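# Place colored plugs on sections fed by matching funnels

## Task

Pipes run hidden behind a cover from each funnel, may swap sides, and one of them is blocked for good. Work out which section the pipe from the red-banded funnel ends above, and set the red plug on the flat front face of that section. Do the same for the blue plug and the blue-banded funnel's section. You may drop marbles into the funnels, or back into their tray from just above it, to trace the pipes. Nothing except a marble may leave the table, and losing a marble still counts against you. Each plug must stay in place on its own with no help from the robot. Finish with both grippers open and the arms moved away.

## Robot and tools

Robot: two arms, left_arm and right_arm, each with 7 joints and a two-finger gripper. The names are labels, not image sides.

Frame: one scene frame for both arms. Origin on the table top midway between the arms, +x out over the table, +z up, left_arm on the +y side. Positions are in metres and orientation is a quaternion wxyz. Printed hand positions can be off, more so at long reach.

Gripper: fingers point along the gripper's +z and close along its y. end_effector_position is the midpoint between the pads when closed. The fingertips extend about 33 mm past it when closed and 9 mm when fully open. Closing pushes the tips roughly 24 mm further out, so keep that clearance above surfaces.

Row format, used by execute_actions and move: 20 numbers, each in [-1, 1], sent even if only one arm moves. First left_arm's 10, then right_arm's 10. Each arm's 10 are 7 joint displacements, then gripper position, force_limit, speed. Joint order inside a row and in every per-joint list of a result: upper arm roll, forearm roll, waist, wrist pitch, elbow, wrist roll, shoulder.

Joint scale: 1.0 equals 1.427 rad for waist, shoulder, upper arm roll and elbow; 3.044 rad for forearm roll; 2.596 rad for wrist pitch; 3.91 rad for wrist roll. The values are offsets, not poses. Stated ranges in rad: waist -2.744 to 2.744, shoulder -1.784 to 1.784, upper arm roll -2.901 to 2.901, elbow -3.042 to -0.152, forearm roll -2.807 to 2.807, wrist pitch 0.544 to 4.517, wrist roll -3.016 to 3.016. A true end may differ by up to 0.018 rad. Asking for more than 0.018 rad beyond an end gets the action refused for both arms. If the first action of a call fails this, or any action is malformed, nothing runs. A joint pushed past its real end stops there, and "joint sent to its limit" may be printed.

Gripper numbers: position +1 is fully open (140 mm), about -0.8 is where the pads touch, and -1 closes until blocked. force_limit runs from about 14 N at -1 through 60 N at 0 to 107 N at +1. speed runs from about 30 mm/s at -1 through 140 at 0 to 250 at +1. To leave a gripper unchanged, repeat its previous three values; a 0 is itself a command.

execute_actions(actions): a list of actions. Each action has up to 15 rows, one per control step of 1/30 s; a short action repeats its final row to fill 15 steps. Within an action every row's displacements count from the joint angles at that action's start, not from the prior row. For the first action, that is the most recent reported state. An empty list just returns the current state and images.

move(target, speed, blocking): target is one row whose displacements count from the Joint positions in the latest result showing them. speed is the top rate in rad/s of the joint with the farthest to go, 0.01 to 2, default 0.5. All joints share a common progress fraction, so the hand travels in a curve. Paths last 0.5 to 10 s and cut off at 10 s. They ignore obstacles and the other arm. With blocking=false the reply comes after 0.5 s while motion continues; use wait or stop before sending anything else. The extra move line reports the ending (done, off_target, moving, held, fault), limits=held or none, and each arm's joint farthest from target. Fast moves hit harder, and targets set deeper past a contact press harder.

wait(seconds): 0 to 10; arms keep their last command, and a running move goes on. stop(): brakes a running move; fingers continue.

zoom_image(camera, region): region [x0, y0, x1, y1] in pixels, at most 504 by 504. Cameras: cam_head_left, cam_head_right, cam_high, cam_low, cam_left_wrist, cam_right_wrist, all 672x504.

finished_scene(scene): pass the current scene's number once everything is placed, released and cleared. It is final.

Motion limits: each joint's target may lead its measured angle by at most 0.248 rad (waist, shoulder, upper arm roll, elbow), 0.677 (forearm roll), 0.715 (wrist pitch), 1.54 (wrist roll). If targets would put the hand over 70 mm from where it is, they are scaled back. Big displacements therefore span several actions, and an unfinished motion should be commanded again.

Reading results: the state line gives each hand's position and quaternion. Joint positions, velocities, targets, torques and external torque estimates follow, per arm, in rad, rad/s and N m. object_status: 0 moving, 1 blocked while opening, 2 blocked while closing (a good grip), 3 reached the request or pads met. position_measured runs from 3 (open) to 230 (closed). To squeeze harder while status is 2, raise force_limit and nudge position from -1 to -0.98. HELD in step readings, or "joint command not followed", means a clearance check held back joints.

Faults and cautions: load limits are 85 N m for waist, shoulder, upper arm roll and elbow, 11 N m for the three wrist joints; contact force limit 85 N, held weight included. Exceeding either freezes that arm for 10 s. MOTOR HOT warns of overheating; OVER-TEMPERATURE FAULT means brakes engaged. Never let the arms collide or push on each other. Don't knock anything off the table, drop plugs, slam or shove hard. Held parts or loose objects may get brief outside tugs.

Each tool is called after ">>>" as name(argument=value, ...), one argument or row to a line, values as JSON.

## Session

>>> execute_actions(
  actions=[],
)

Scene clock: 0.00 s.
left_arm: end_effector_position=(+0.2209, +0.1695, +0.2975) position_measured=3 object_status=3 end_effector_quat_wxyz=(-0.011, +0.337, +0.732, +0.592) | right_arm: end_effector_position=(+0.5020, -0.6594, +0.1826) position_measured=3 object_status=3 end_effector_quat_wxyz=(+0.007, +0.557, +0.824, +0.107)
Joint names: [upper arm roll, forearm roll, waist, wrist pitch, elbow, wrist roll, shoulder]
Joint positions: left_arm=[-0.108  0.553 -1.246  1.091 -2.216  0.889  0.035] | right_arm=[-0.065  0.268 -0.634  2.15  -1.973  2.082  0.166]
Joint velocities: left_arm=[-0.     0.    -0.001  0.    -0.     0.001 -0.001] | right_arm=[-0.001 -0.001  0.001  0.001  0.001  0.     0.001]
Joint torques (N m, as the joint torque sensors report them, + toward a larger angle): no reading
External joint torques (N m, as the arm's controller estimates them; a push from outside toward a larger angle lowers the number): no reading
Joint targets: left_arm=[-0.108 0.553 -1.246 1.091 -2.216 0.889 0.035] | right_arm=[-0.065 0.268 -0.634 2.150 -1.973 2.082 0.166]

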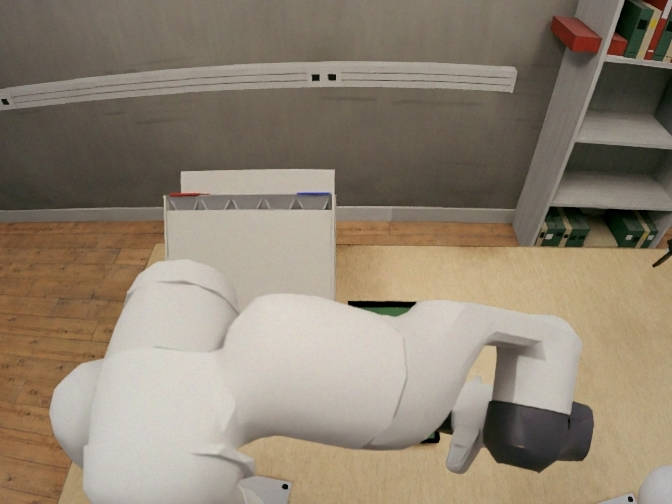

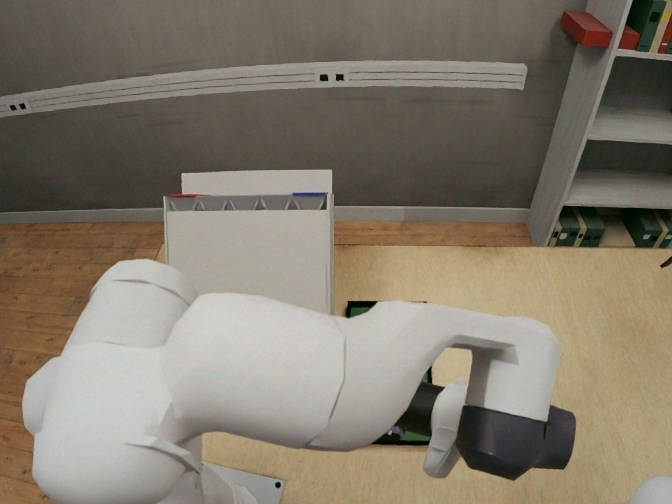

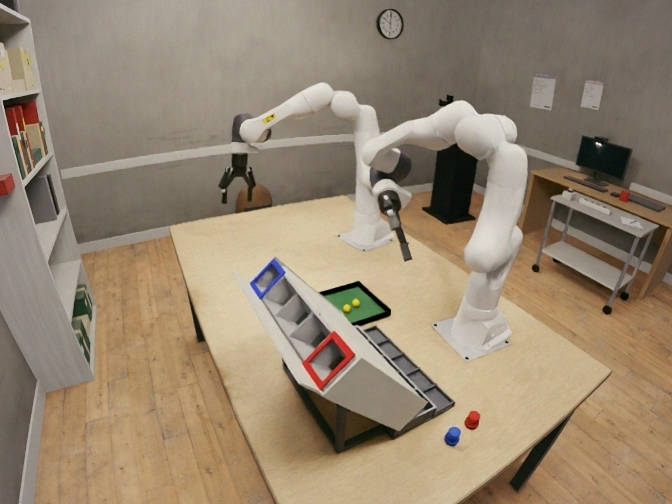

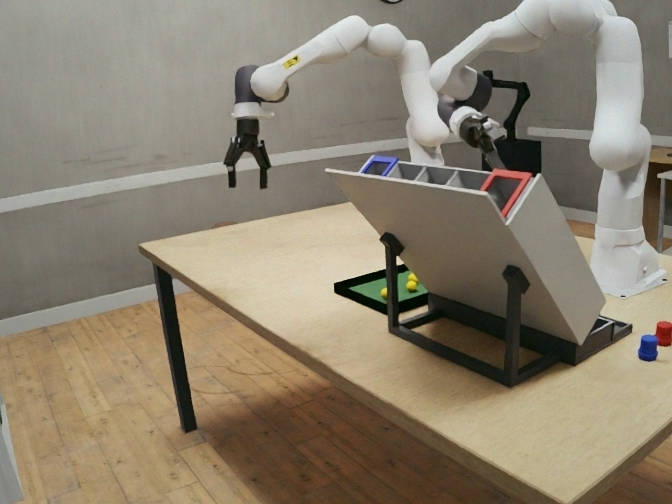

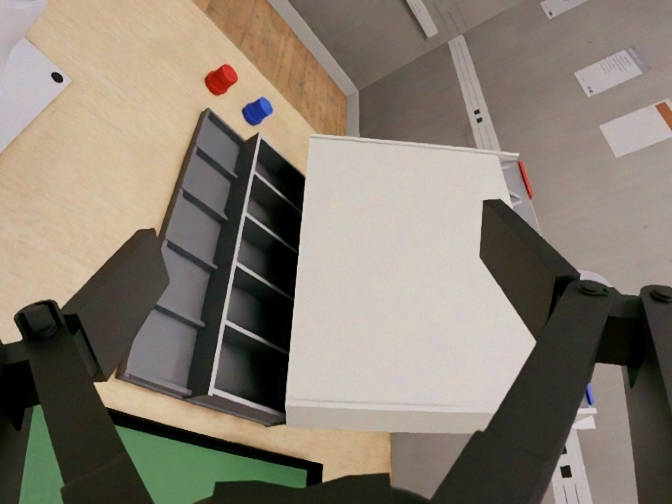

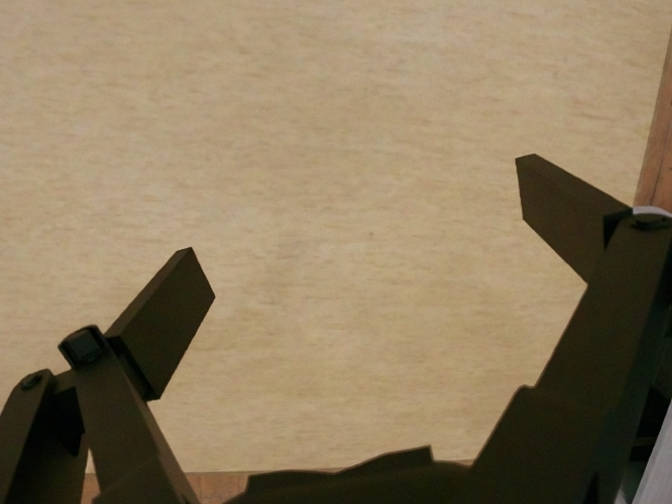

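>>> zoom_image(
  camera="cam_high",
  region=[220, 240, 420, 400],
)

>>> zoom_image(
  camera="cam_low",
  region=[310, 140, 672, 400],
)

>>> zoom_image(
  camera="cam_left_wrist",
  region=[100, 40, 400, 440],
)

Region (220, 240, 420, 400) of cam_high's 672x504 image, scaled by 2.520, with more detail than that image has; it fills the top 403 rows of this view, and the rest is white.

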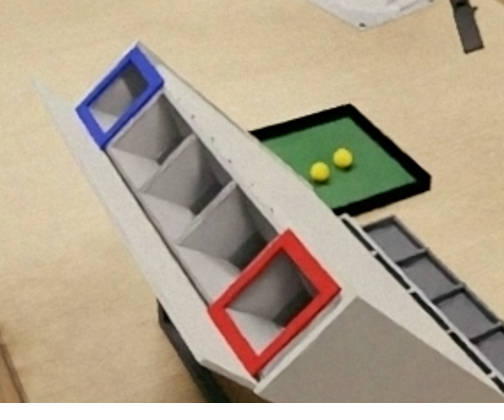

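Region (310, 140, 672, 400) of cam_low's 672x504 image, scaled by 1.392, with more detail than that image has; it fills the top 362 rows of this view, and the rest is white.

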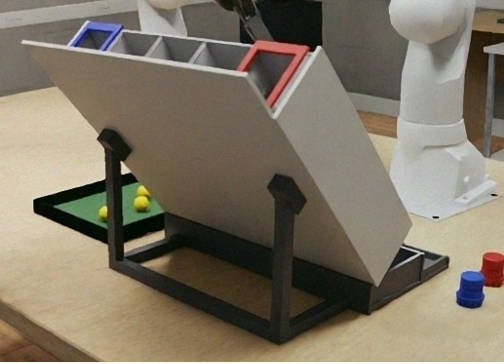

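Region (100, 40, 400, 440) of cam_left_wrist's 672x504 image, scaled by 1.260, with more detail than that image has; it fills the left 378 columns of this view, and the rest is white.

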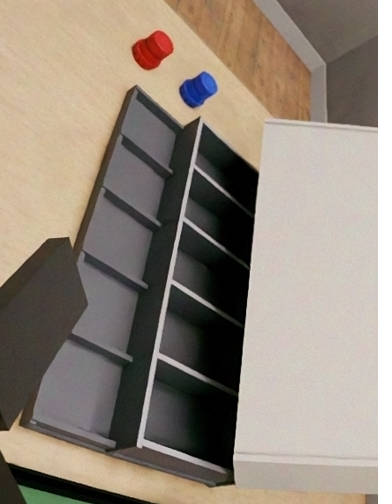

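>>> execute_actions(
  actions=[
    [[0.0001,-0.0004,0.0005,0.0013,-0.0004,0,-0.0003,1,0,0,0,0,0,0,0,0,0,1,0,0],[0.0005,-0.0015,0.0023,0.0056,-0.0017,0,-0.0012,1,0,0,0,0,0,0,0,0,0,1,0,0],[0.0016,-0.0036,0.0055,0.0129,-0.0042,0,-0.0028,1,0,0,0,0,0,0,0,0,0,1,0,0],[0.003,-0.0067,0.0104,0.0234,-0.0079,0,-0.0053,1,0,0,0,0,0,0,0,0,0,1,0,0],[0.0045,-0.0106,0.017,0.0368,-0.0129,0,-0.0087,1,0,0,0,0,0,0,0,0,0,1,0,0],[0.0065,-0.0155,0.0251,0.0527,-0.0191,0,-0.0128,1,0,0,0,0,0,0,0,0,0,1,0,0],[0.0087,-0.0211,0.0348,0.0706,-0.0264,0,-0.0177,1,0,0,0,0,0,0,0,0,0,1,0,0],[0.011,-0.0272,0.0456,0.0898,-0.0346,0,-0.0233,1,0,0,0,0,0,0,0,0,0,1,0,0],[0.0134,-0.0335,0.0572,0.1094,-0.0433,0,-0.0292,1,0,0,0,0,0,0,0,0,0,1,0,0],[0.0158,-0.04,0.0691,0.1287,-0.0524,0,-0.0353,1,0,0,0,0,0,0,0,0,0,1,0,0],[0.0183,-0.0462,0.0811,0.1468,-0.0615,0,-0.0414,1,0,0,0,0,0,0,0,0,0,1,0,0],[0.0207,-0.052,0.0925,0.1629,-0.0701,0,-0.0472,1,0,0,0,0,0,0,0,0,0,1,0,0],[0.023,-0.0575,0.1036,0.178,-0.0785,0,-0.0528,1,0,0,0,0,0,0,0,0,0,1,0,0],[0.0253,-0.063,0.1146,0.193,-0.0869,0,-0.0585,1,0,0,0,0,0,0,0,0,0,1,0,0],[0.0276,-0.0685,0.1257,0.2081,-0.0953,0,-0.0641,1,0,0,0,0,0,0,0,0,0,1,0,0]],
    [[0.0092,-0.0245,0.0372,0.0877,-0.0282,0,-0.019,1,0,0,0,0,0,0,0,0,0,1,0,0],[0.0115,-0.03,0.0483,0.1028,-0.0366,0,-0.0246,1,0,0,0,0,0,0,0,0,0,1,0,0],[0.0138,-0.0355,0.0594,0.1178,-0.045,0,-0.0303,1,0,0,0,0,0,0,0,0,0,1,0,0],[0.0161,-0.041,0.0704,0.1329,-0.0534,0,-0.0359,1,0,0,0,0,0,0,0,0,0,1,0,0],[0.0184,-0.0465,0.0815,0.1479,-0.0618,0,-0.0416,1,0,0,0,0,0,0,0,0,0,1,0,0],[0.0207,-0.052,0.0925,0.1629,-0.0701,0,-0.0472,1,0,0,0,0,0,0,0,0,0,1,0,0],[0.023,-0.0575,0.1036,0.178,-0.0785,0,-0.0528,1,0,0,0,0,0,0,0,0,0,1,0,0],[0.0253,-0.063,0.1146,0.193,-0.0869,0,-0.0585,1,0,0,0,0,0,0,0,0,0,1,0,0],[0.0276,-0.0685,0.1257,0.2081,-0.0953,0,-0.0641,1,0,0,0,0,0,0,0,0,0,1,0,0],[0.0299,-0.074,0.1367,0.2231,-0.1037,0,-0.0698,1,0,0,0,0,0,0,0,0,0,1,0,0],[0.0322,-0.0795,0.1478,0.2382,-0.112,0,-0.0754,1,0,0,0,0,0,0,0,0,0,1,0,0],[0.0345,-0.0851,0.1588,0.2532,-0.1204,0,-0.081,1,0,0,0,0,0,0,0,0,0,1,0,0],[0.0367,-0.0906,0.1699,0.2683,-0.1288,0,-0.0867,1,0,0,0,0,0,0,0,0,0,1,0,0],[0.039,-0.0961,0.1809,0.2833,-0.1372,0,-0.0923,1,0,0,0,0,0,0,0,0,0,1,0,0],[0.0413,-0.1016,0.192,0.2984,-0.1456,0,-0.098,1,0,0,0,0,0,0,0,0,0,1,0,0]],
    [[0.0092,-0.0245,0.0372,0.0877,-0.0282,0,-0.019,1,0,0,0,0,0,0,0,0,0,1,0,0],[0.0115,-0.03,0.0483,0.1028,-0.0366,0,-0.0246,1,0,0,0,0,0,0,0,0,0,1,0,0],[0.0138,-0.0355,0.0594,0.1178,-0.045,0,-0.0303,1,0,0,0,0,0,0,0,0,0,1,0,0],[0.016,-0.0407,0.0699,0.1315,-0.053,0,-0.0357,1,0,0,0,0,0,0,0,0,0,1,0,0],[0.0179,-0.045,0.0792,0.1424,-0.0601,0,-0.0404,1,0,0,0,0,0,0,0,0,0,1,0,0],[0.0196,-0.0484,0.087,0.1501,-0.066,0,-0.0444,1,0,0,0,0,0,0,0,0,0,1,0,0],[0.0208,-0.0509,0.0932,0.1546,-0.0707,0,-0.0476,1,0,0,0,0,0,0,0,0,0,1,0,0],[0.0218,-0.0524,0.0977,0.1563,-0.0741,0,-0.0498,1,0,0,0,0,0,0,0,0,0,1,0,0],[0.0222,-0.053,0.0995,0.1553,-0.0754,0,-0.0508,1,0,0,0,0,0,0,0,0,0,1,0,0],[0.0222,-0.053,0.0995,0.1525,-0.0754,0,-0.0508,1,0,0,0,0,0,0,0,0,0,1,0,0],[0.0222,-0.0524,0.0995,0.1484,-0.0754,0,-0.0508,1,0,0,0,0,0,0,0,0,0,1,0,0],[0.0222,-0.0515,0.0995,0.1438,-0.0754,0,-0.0508,1,0,0,0,0,0,0,0,0,0,1,0,0],[0.0222,-0.0506,0.0995,0.1396,-0.0754,0,-0.0508,1,0,0,0,0,0,0,0,0,0,1,0,0],[0.0222,-0.0503,0.0995,0.137,-0.0754,0,-0.0508,1,0,0,0,0,0,0,0,0,0,1,0,0],[0.0222,-0.0503,0.0995,0.1365,-0.0754,0,-0.0508,1,0,0,0,0,0,0,0,0,0,1,0,0]],
  ],
)

Scene clock: 121.50 s.
left_arm: end_effector_position=(+0.3142, +0.0546, +0.1200) position_measured=3 object_status=3 end_effector_quat_wxyz=(+0.003, +0.082, +0.997, -0.000) | right_arm: end_effector_position=(+0.5020, -0.6594, +0.1826) position_measured=3 object_status=3 end_effector_quat_wxyz=(+0.007, +0.557, +0.824, +0.107)
Joint names: [upper arm roll, forearm roll, waist, wrist pitch, elbow, wrist roll, shoulder]
Joint positions: left_arm=[ 0.007  0.008 -0.727  2.385 -2.607  0.889 -0.225] | right_arm=[-0.065  0.268 -0.634  2.15  -1.973  2.082  0.166]
Joint velocities: left_arm=[ 0.001 -0.015  0.004  0.027 -0.017  0.    -0.002] | right_arm=[-0.001 -0.001 -0.001 -0.    -0.    -0.001  0.001]
Joint torques (N m, as the joint torque sensors report them, + toward a larger angle): left_arm=[ -1.46  -0.49   2.25   2.82  19.54  -0.09 -21.85] | right_arm=[ -0.07   0.81   0.97   2.28  21.63   0.01 -37.42]
External joint torques (N m, as the arm's controller estimates them; a push from outside toward a larger angle lowers the number): left_arm=[-1.18 -1.05  2.26  0.38 -1.72 -0.09 -0.86] | right_arm=[ 0.28 -0.02  1.17 -0.07 -1.92  0.   -0.54]
External joint torques at the end of the 1st action: left_arm=[-0.82 -1.17  1.49  0.52 -1.1  -0.1  -2.2 ] | right_arm=[ 0.04 -0.03  0.86 -0.02 -1.31  0.04 -1.06]
External joint torques at the end of the 2nd action: left_arm=[ 0.27 -1.19  1.49  0.51 -1.7  -0.08 -1.9 ] | right_arm=[ 0.06  0.03  0.56 -0.08 -1.62  0.05 -0.45]
Joint targets: left_arm=[0.006 0.001 -0.724 2.392 -2.611 0.889 -0.228] | right_arm=[-0.065 0.268 -0.634 2.150 -1.973 2.082 0.166]
Step readings (joint positions; steps 1 to 15: 1st action; 16 to 30: 2nd action; 31 to 45: 3rd action):
0: left_arm=[-0.108 0.553 -1.246 1.091 -2.216 0.889 0.035] | right_arm=[-0.065 0.268 -0.634 2.150 -1.973 2.082 0.166]
1: left_arm=[-0.108 0.553 -1.246 1.091 -2.216 0.889 0.035] | right_arm=[-0.065 0.268 -0.634 2.150 -1.973 2.082 0.166]
2: left_arm=[-0.108 0.553 -1.246 1.093 -2.216 0.889 0.035] | right_arm=[-0.065 0.268 -0.634 2.150 -1.973 2.082 0.166]
4: left_arm=[-0.107 0.549 -1.243 1.107 -2.219 0.889 0.033] | right_arm=[-0.065 0.268 -0.634 2.150 -1.973 2.082 0.166]
8: left_arm=[-0.102 0.515 -1.212 1.189 -2.243 0.889 0.017] | right_arm=[-0.065 0.268 -0.634 2.150 -1.973 2.082 0.166]
15: left_arm=[-0.076 0.404 -1.103 1.448 -2.324 0.889 -0.036] | right_arm=[-0.065 0.268 -0.634 2.150 -1.973 2.082 0.166]
16: left_arm=[-0.073 0.388 -1.087 1.488 -2.336 0.889 -0.044] | right_arm=[-0.065 0.268 -0.634 2.150 -1.973 2.082 0.166]
17: left_arm=[-0.069 0.371 -1.071 1.527 -2.348 0.889 -0.052] | right_arm=[-0.065 0.268 -0.634 2.150 -1.973 2.082 0.166]
19: left_arm=[-0.062 0.338 -1.039 1.606 -2.372 0.889 -0.067] | right_arm=[-0.065 0.268 -0.634 2.150 -1.973 2.082 0.166]
23: left_arm=[-0.048 0.271 -0.976 1.764 -2.419 0.889 -0.099] | right_arm=[-0.065 0.268 -0.634 2.150 -1.973 2.082 0.166]
30: left_arm=[-0.026 0.154 -0.866 2.038 -2.503 0.889 -0.155] | right_arm=[-0.065 0.268 -0.634 2.150 -1.973 2.082 0.166]
31: left_arm=[-0.022 0.138 -0.850 2.077 -2.515 0.889 -0.163] | right_arm=[-0.065 0.268 -0.634 2.150 -1.973 2.082 0.166]
32: left_arm=[-0.019 0.121 -0.834 2.117 -2.527 0.889 -0.171] | right_arm=[-0.065 0.268 -0.634 2.150 -1.973 2.082 0.166]
34: left_arm=[-0.011 0.089 -0.802 2.195 -2.551 0.889 -0.187] | right_arm=[-0.065 0.268 -0.634 2.150 -1.973 2.082 0.166]
38: left_arm=[0.002 0.034 -0.749 2.323 -2.589 0.889 -0.214] | right_arm=[-0.065 0.268 -0.634 2.150 -1.973 2.082 0.166]
45: Joint positions above

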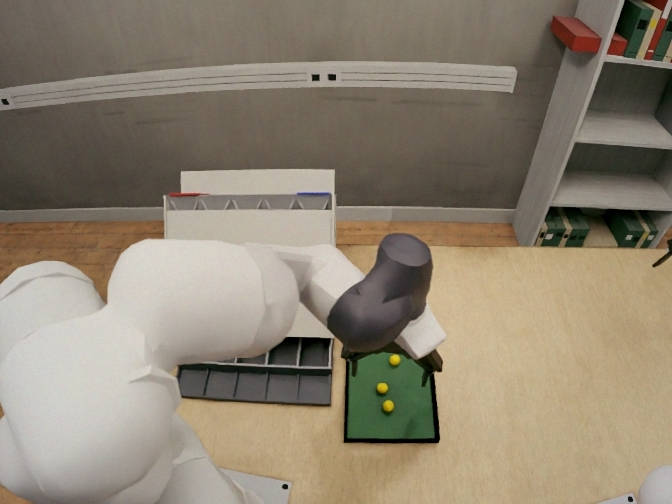

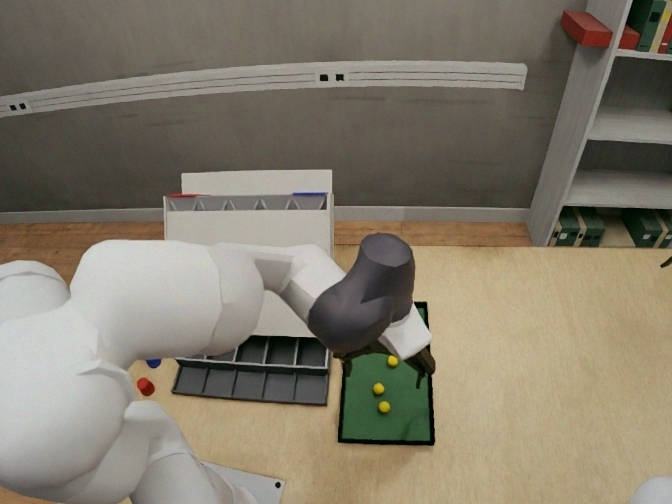

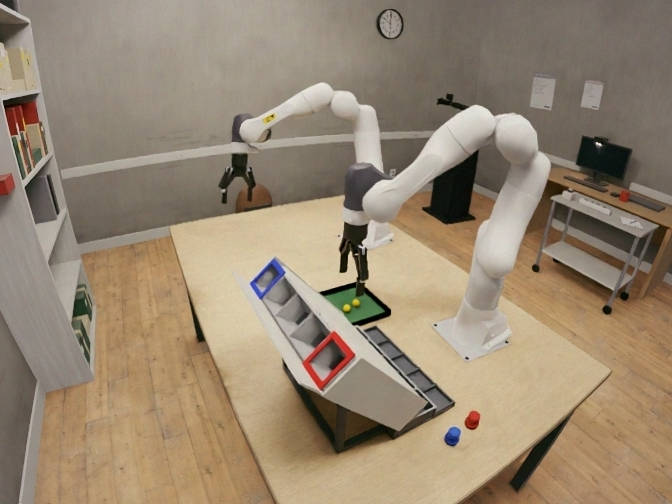

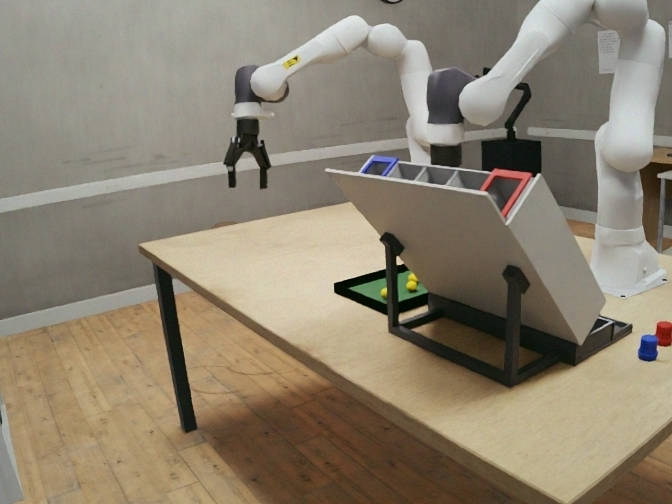

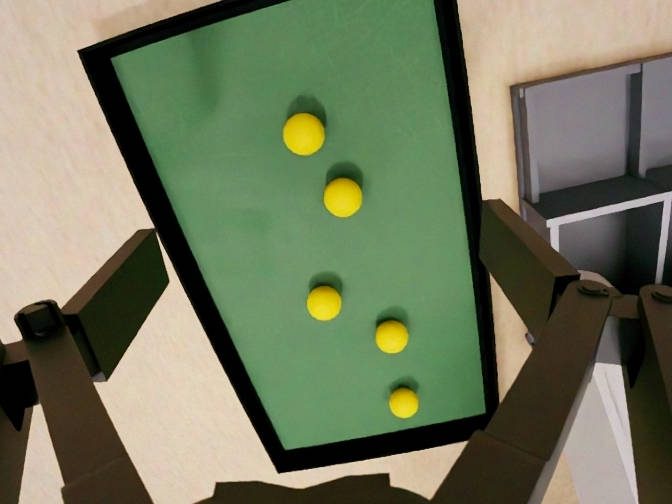

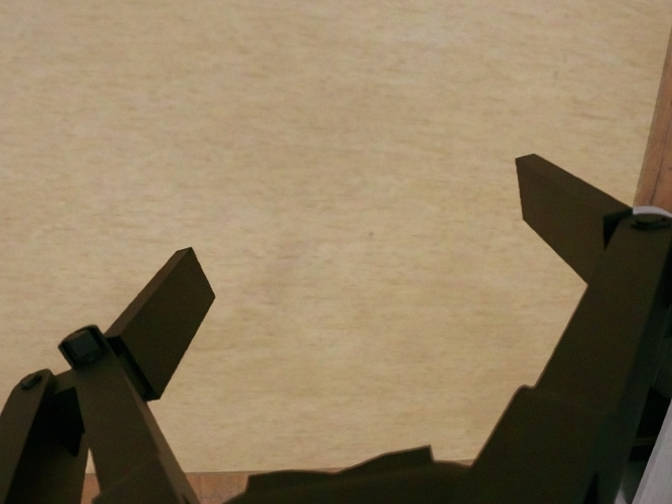

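All five marbles are visible. Get a settled state.

>>> execute_actions(
  actions=[],
)

>>> zoom_image(
  camera="cam_left_wrist",
  region=[250, 90, 450, 250],
)

>>> zoom_image(
  camera="cam_left_wrist",
  region=[270, 260, 470, 440],
)

Scene clock: 125.03 s.
left_arm: end_effector_position=(+0.3144, +0.0540, +0.1198) position_measured=3 object_status=3 end_effector_quat_wxyz=(+0.004, +0.081, +0.997, -0.002) | right_arm: end_effector_position=(+0.5020, -0.6594, +0.1826) position_measured=3 object_status=3 end_effector_quat_wxyz=(+0.007, +0.557, +0.824, +0.107)
Joint names: [upper arm roll, forearm roll, waist, wrist pitch, elbow, wrist roll, shoulder]
Joint positions: left_arm=[ 0.007  0.006 -0.727  2.39  -2.608  0.889 -0.226] | right_arm=[-0.065  0.268 -0.634  2.15  -1.973  2.082  0.166]
Joint velocities: left_arm=[ 0.002  0.     0.003  0.     0.    -0.001 -0.   ] | right_arm=[-0.    -0.     0.     0.     0.001  0.001  0.001]
Joint torques (N m, as the joint torque sensors report them, + toward a larger angle): left_arm=[ -1.25  -0.55   1.91   2.72  20.18  -0.01 -23.21] | right_arm=[ -0.07   0.84   0.72   2.32  22.17   0.04 -37.33]
External joint torques (N m, as the arm's controller estimates them; a push from outside toward a larger angle lowers the number): left_arm=[-1.13 -1.09  1.78  0.26 -1.11 -0.01 -2.07] | right_arm=[ 0.19  0.01  0.83 -0.02 -1.33  0.02 -0.52]
Joint targets: left_arm=[0.006 0.001 -0.724 2.392 -2.611 0.889 -0.228] | right_arm=[-0.065 0.268 -0.634 2.150 -1.973 2.082 0.166]

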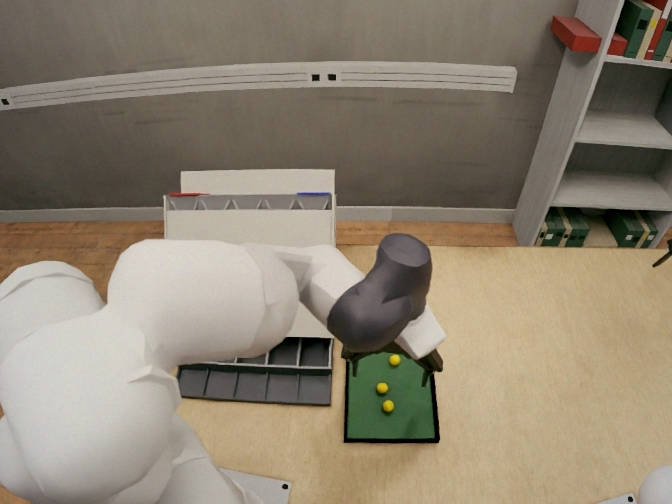

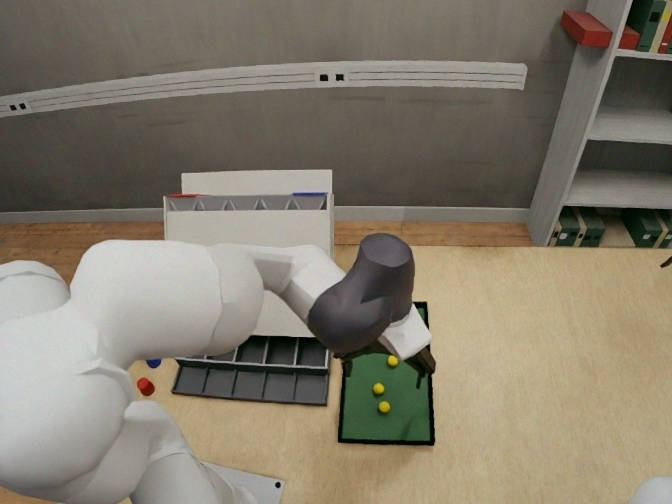

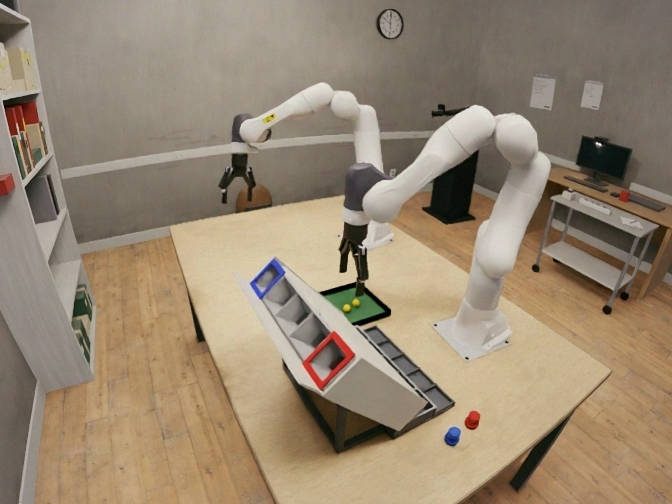

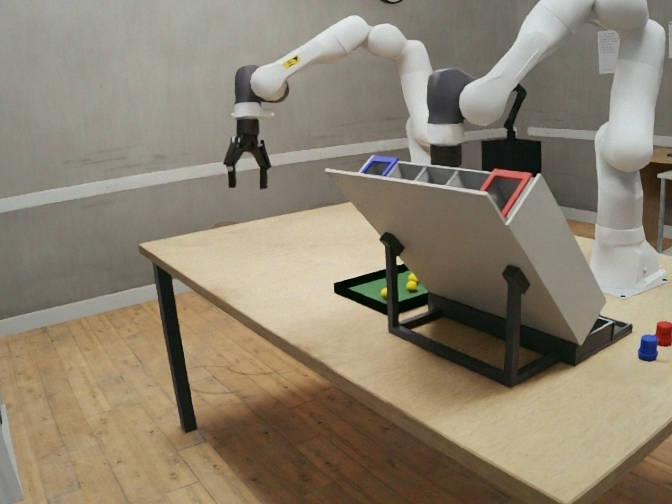

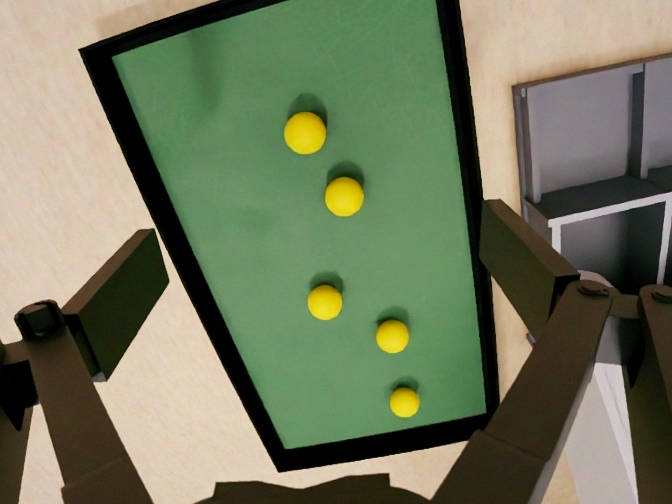

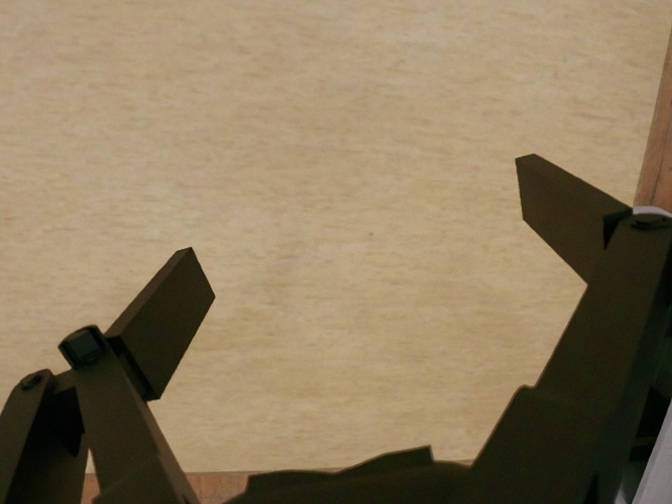

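Region (250, 90, 450, 250) of cam_left_wrist's 672x504 image, scaled by 2.520, with more detail than that image has; it fills the top 403 rows of this view, and the rest is white.

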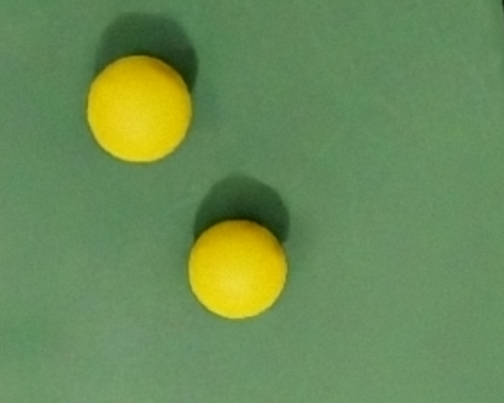

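Region (270, 260, 470, 440) of cam_left_wrist's 672x504 image, scaled by 2.520, with more detail than that image has; it fills the top 454 rows of this view, and the rest is white.

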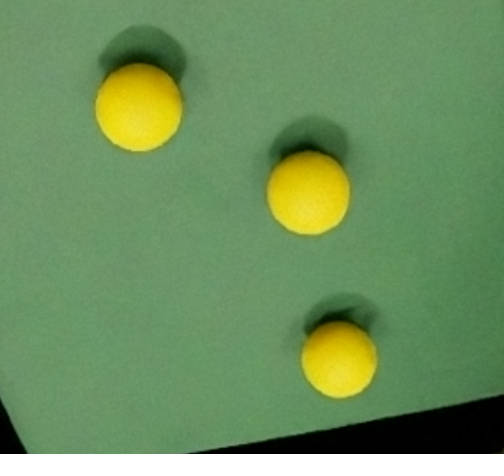

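>>> execute_actions(
  actions=[
    [[0,0,0.0037,0.0219,-0.0028,0,0.0196,-0.15,-0.3,1,0,0,0,0,0,0,0,1,0,0],[0,0,0.0082,0.0454,-0.0063,0,0.0434,-0.15,-0.3,1,0,0,0,0,0,0,0,1,0,0],[0,0,0.0136,0.069,-0.0104,0,0.0714,-0.15,-0.3,1,0,0,0,0,0,0,0,1,0,0],[0,0,0.0186,0.09,-0.0142,0,0.098,-0.15,-0.3,1,0,0,0,0,0,0,0,1,0,0],[0,0,0.0231,0.106,-0.0177,0,0.1218,-0.15,-0.3,1,0,0,0,0,0,0,0,1,0,0],[0,0,0.0266,0.1161,-0.0203,0,0.14,-0.15,-0.3,1,0,0,0,0,0,0,0,1,0,0],[0,0,0.0266,0.1186,-0.0203,0,0.14,-0.15,-0.3,1,0,0,0,0,0,0,0,1,0,0],[0,0,0.0266,0.1135,-0.0203,0,0.14,-0.15,-0.3,1,0,0,0,0,0,0,0,1,0,0],[0,0,0.0266,0.1018,-0.0203,0,0.14,-0.15,-0.3,1,0,0,0,0,0,0,0,1,0,0],[0,0,0.0266,0.0841,-0.0203,0,0.14,-0.15,-0.3,1,0,0,0,0,0,0,0,1,0,0],[0,0,0.0266,0.0841,-0.0203,0,0.14,-1,-0.3,-0.2,0,0,0,0,0,0,0,1,0,0]],
  ],
)

Scene clock: 174.40 s.
left_arm: end_effector_position=(+0.3256, +0.0639, +0.0419) position_measured=162 object_status=0 end_effector_quat_wxyz=(-0.002, +0.064, +0.998, +0.004) | right_arm: end_effector_position=(+0.5020, -0.6594, +0.1826) position_measured=3 object_status=3 end_effector_quat_wxyz=(+0.007, +0.557, +0.824, +0.107)
Joint names: [upper arm roll, forearm roll, waist, wrist pitch, elbow, wrist roll, shoulder]
Joint positions: left_arm=[ 0.007  0.006 -0.691  2.604 -2.639  0.889 -0.026] | right_arm=[-0.065  0.268 -0.634  2.15  -1.973  2.082  0.166]
Joint velocities: left_arm=[ 0.001 -0.     0.001  0.014 -0.    -0.001  0.   ] | right_arm=[0.001 0.001 0.002 0.    0.    0.001 0.   ]
Joint torques (N m, as the joint torque sensors report them, + toward a larger angle): left_arm=[ -0.26   0.47   0.87   2.59  18.57  -0.01 -24.77] | right_arm=[ -0.07   0.84   0.93   2.31  22.11   0.04 -37.67]
External joint torques (N m, as the arm's controller estimates them; a push from outside toward a larger angle lowers the number): left_arm=[-0.19  0.07  0.91  0.19  0.51 -0.01  0.2 ] | right_arm=[-0.09  0.01  0.73 -0.03 -1.45  0.03 -0.75]
Joint targets: left_arm=[0.007 0.006 -0.689 2.608 -2.637 0.889 -0.026] | right_arm=[-0.065 0.268 -0.634 2.150 -1.973 2.082 0.166]
Step readings (joint positions):
0: left_arm=[0.007 0.006 -0.727 2.390 -2.608 0.889 -0.226] | right_arm=[-0.065 0.268 -0.634 2.150 -1.973 2.082 0.166]
1: left_arm=[0.007 0.006 -0.726 2.399 -2.608 0.889 -0.222] | right_arm=[-0.065 0.268 -0.634 2.150 -1.973 2.082 0.166]
2: left_arm=[0.007 0.006 -0.724 2.417 -2.608 0.889 -0.211] | right_arm=[-0.065 0.268 -0.634 2.150 -1.973 2.082 0.166]
4: left_arm=[0.006 0.006 -0.715 2.476 -2.610 0.889 -0.164] | right_arm=[-0.065 0.268 -0.634 2.150 -1.973 2.082 0.166]
8: left_arm=[0.007 0.006 -0.696 2.589 -2.632 0.889 -0.050] | right_arm=[-0.065 0.268 -0.634 2.150 -1.973 2.082 0.166]
15: Joint positions above

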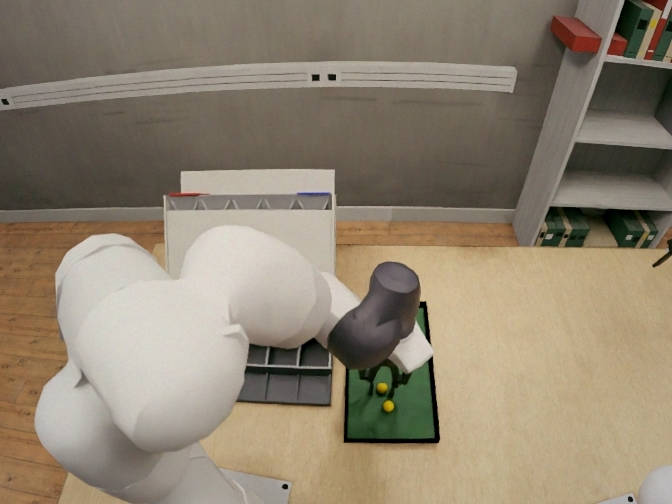

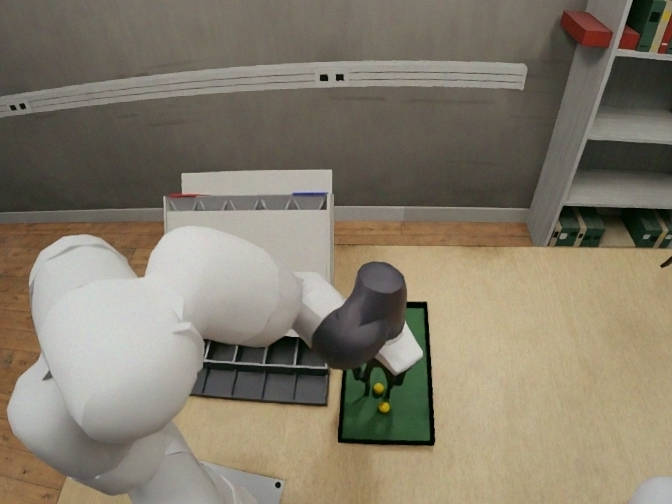

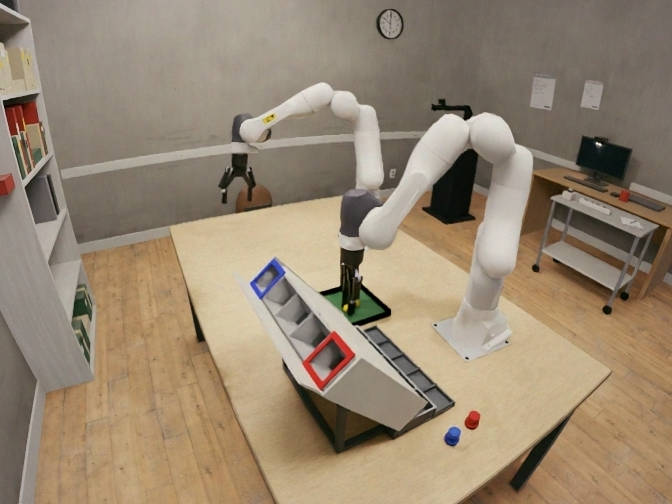

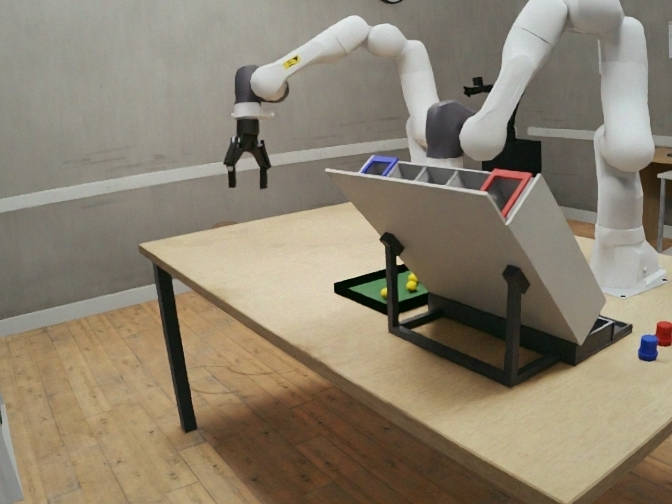

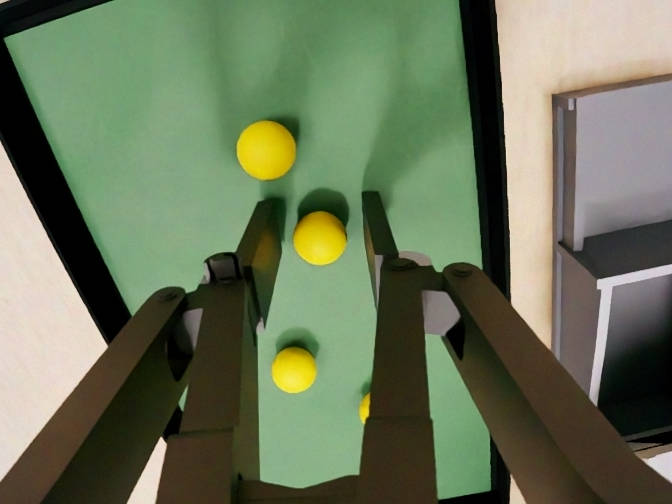

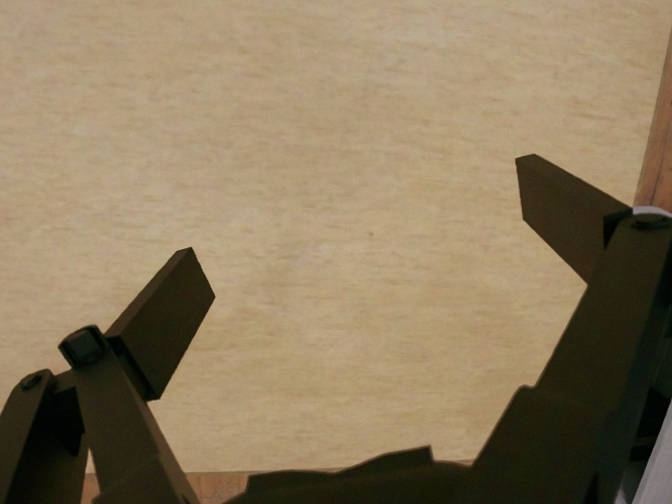

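>>> execute_actions(
  actions=[],
)

Scene clock: 176.23 s.
left_arm: end_effector_position=(+0.3261, +0.0635, +0.0421) position_measured=197 object_status=2 end_effector_quat_wxyz=(-0.001, +0.064, +0.998, +0.003) | right_arm: end_effector_position=(+0.5020, -0.6594, +0.1826) position_measured=3 object_status=3 end_effector_quat_wxyz=(+0.007, +0.557, +0.824, +0.107)
Joint names: [upper arm roll, forearm roll, waist, wrist pitch, elbow, wrist roll, shoulder]
Joint positions: left_arm=[ 0.007  0.006 -0.691  2.606 -2.639  0.889 -0.026] | right_arm=[-0.065  0.268 -0.634  2.15  -1.973  2.082  0.166]
Joint velocities: left_arm=[ 0.002  0.001 -0.     0.    -0.001  0.     0.   ] | right_arm=[-0.     0.     0.     0.001  0.001  0.002  0.001]
Joint torques (N m, as the joint torque sensors report them, + toward a larger angle): left_arm=[ -0.62   0.31   1.46   2.73  19.63  -0.06 -24.71] | right_arm=[ -0.14   0.82   0.74   2.33  21.82  -0.01 -37.4 ]
External joint torques (N m, as the arm's controller estimates them; a push from outside toward a larger angle lowers the number): left_arm=[-0.6  -0.09  1.46  0.31  1.51 -0.06  0.33] | right_arm=[-0.05 -0.02  0.67 -0.01 -1.7  -0.02 -0.55]
Joint targets: left_arm=[0.007 0.006 -0.689 2.608 -2.637 0.889 -0.026] | right_arm=[-0.065 0.268 -0.634 2.150 -1.973 2.082 0.166]

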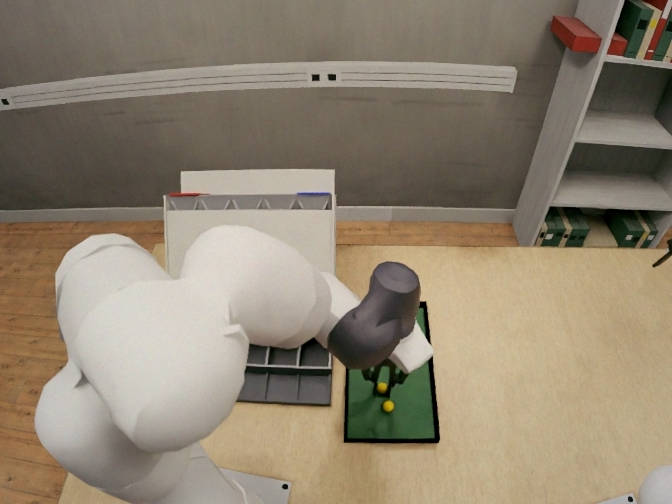

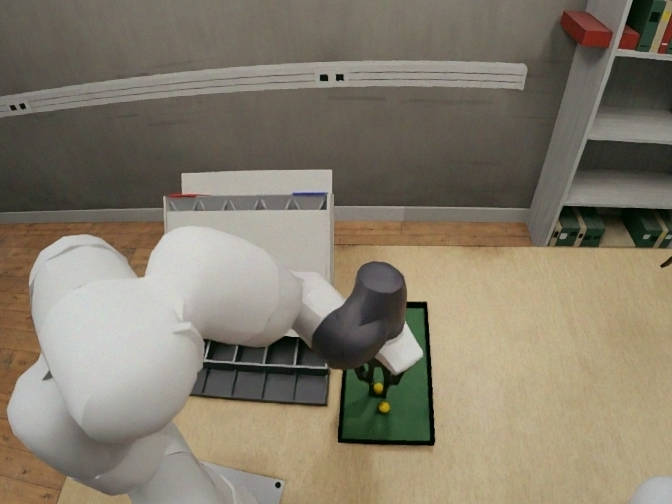

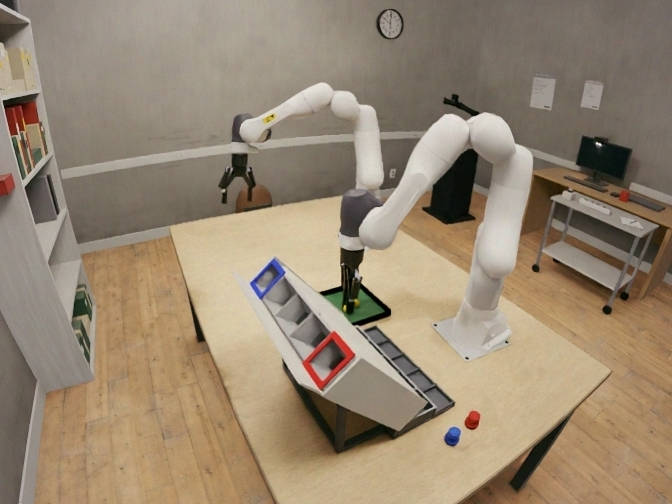

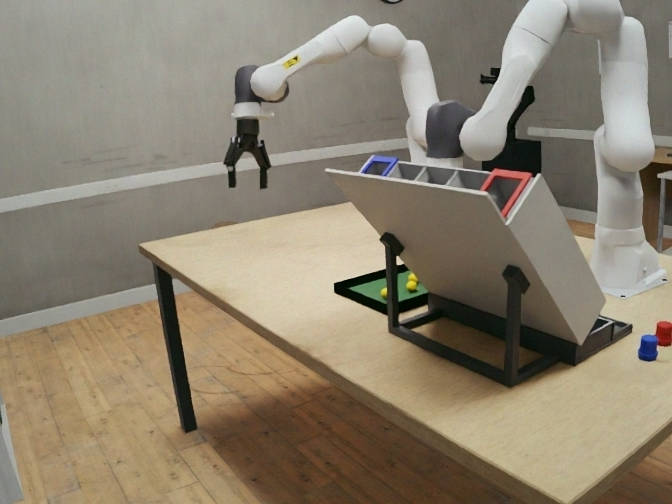

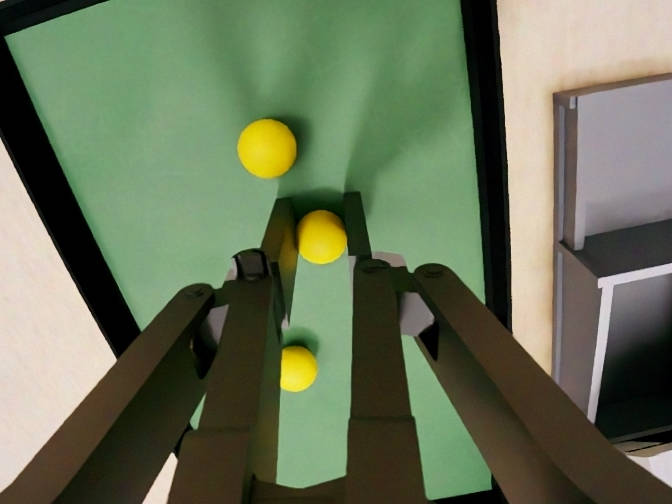

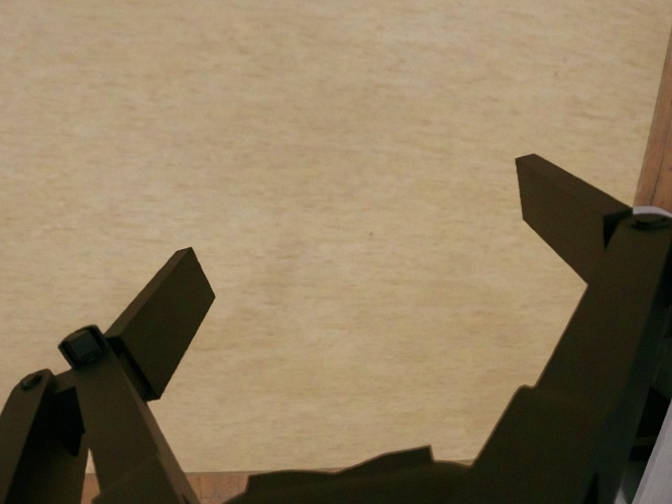

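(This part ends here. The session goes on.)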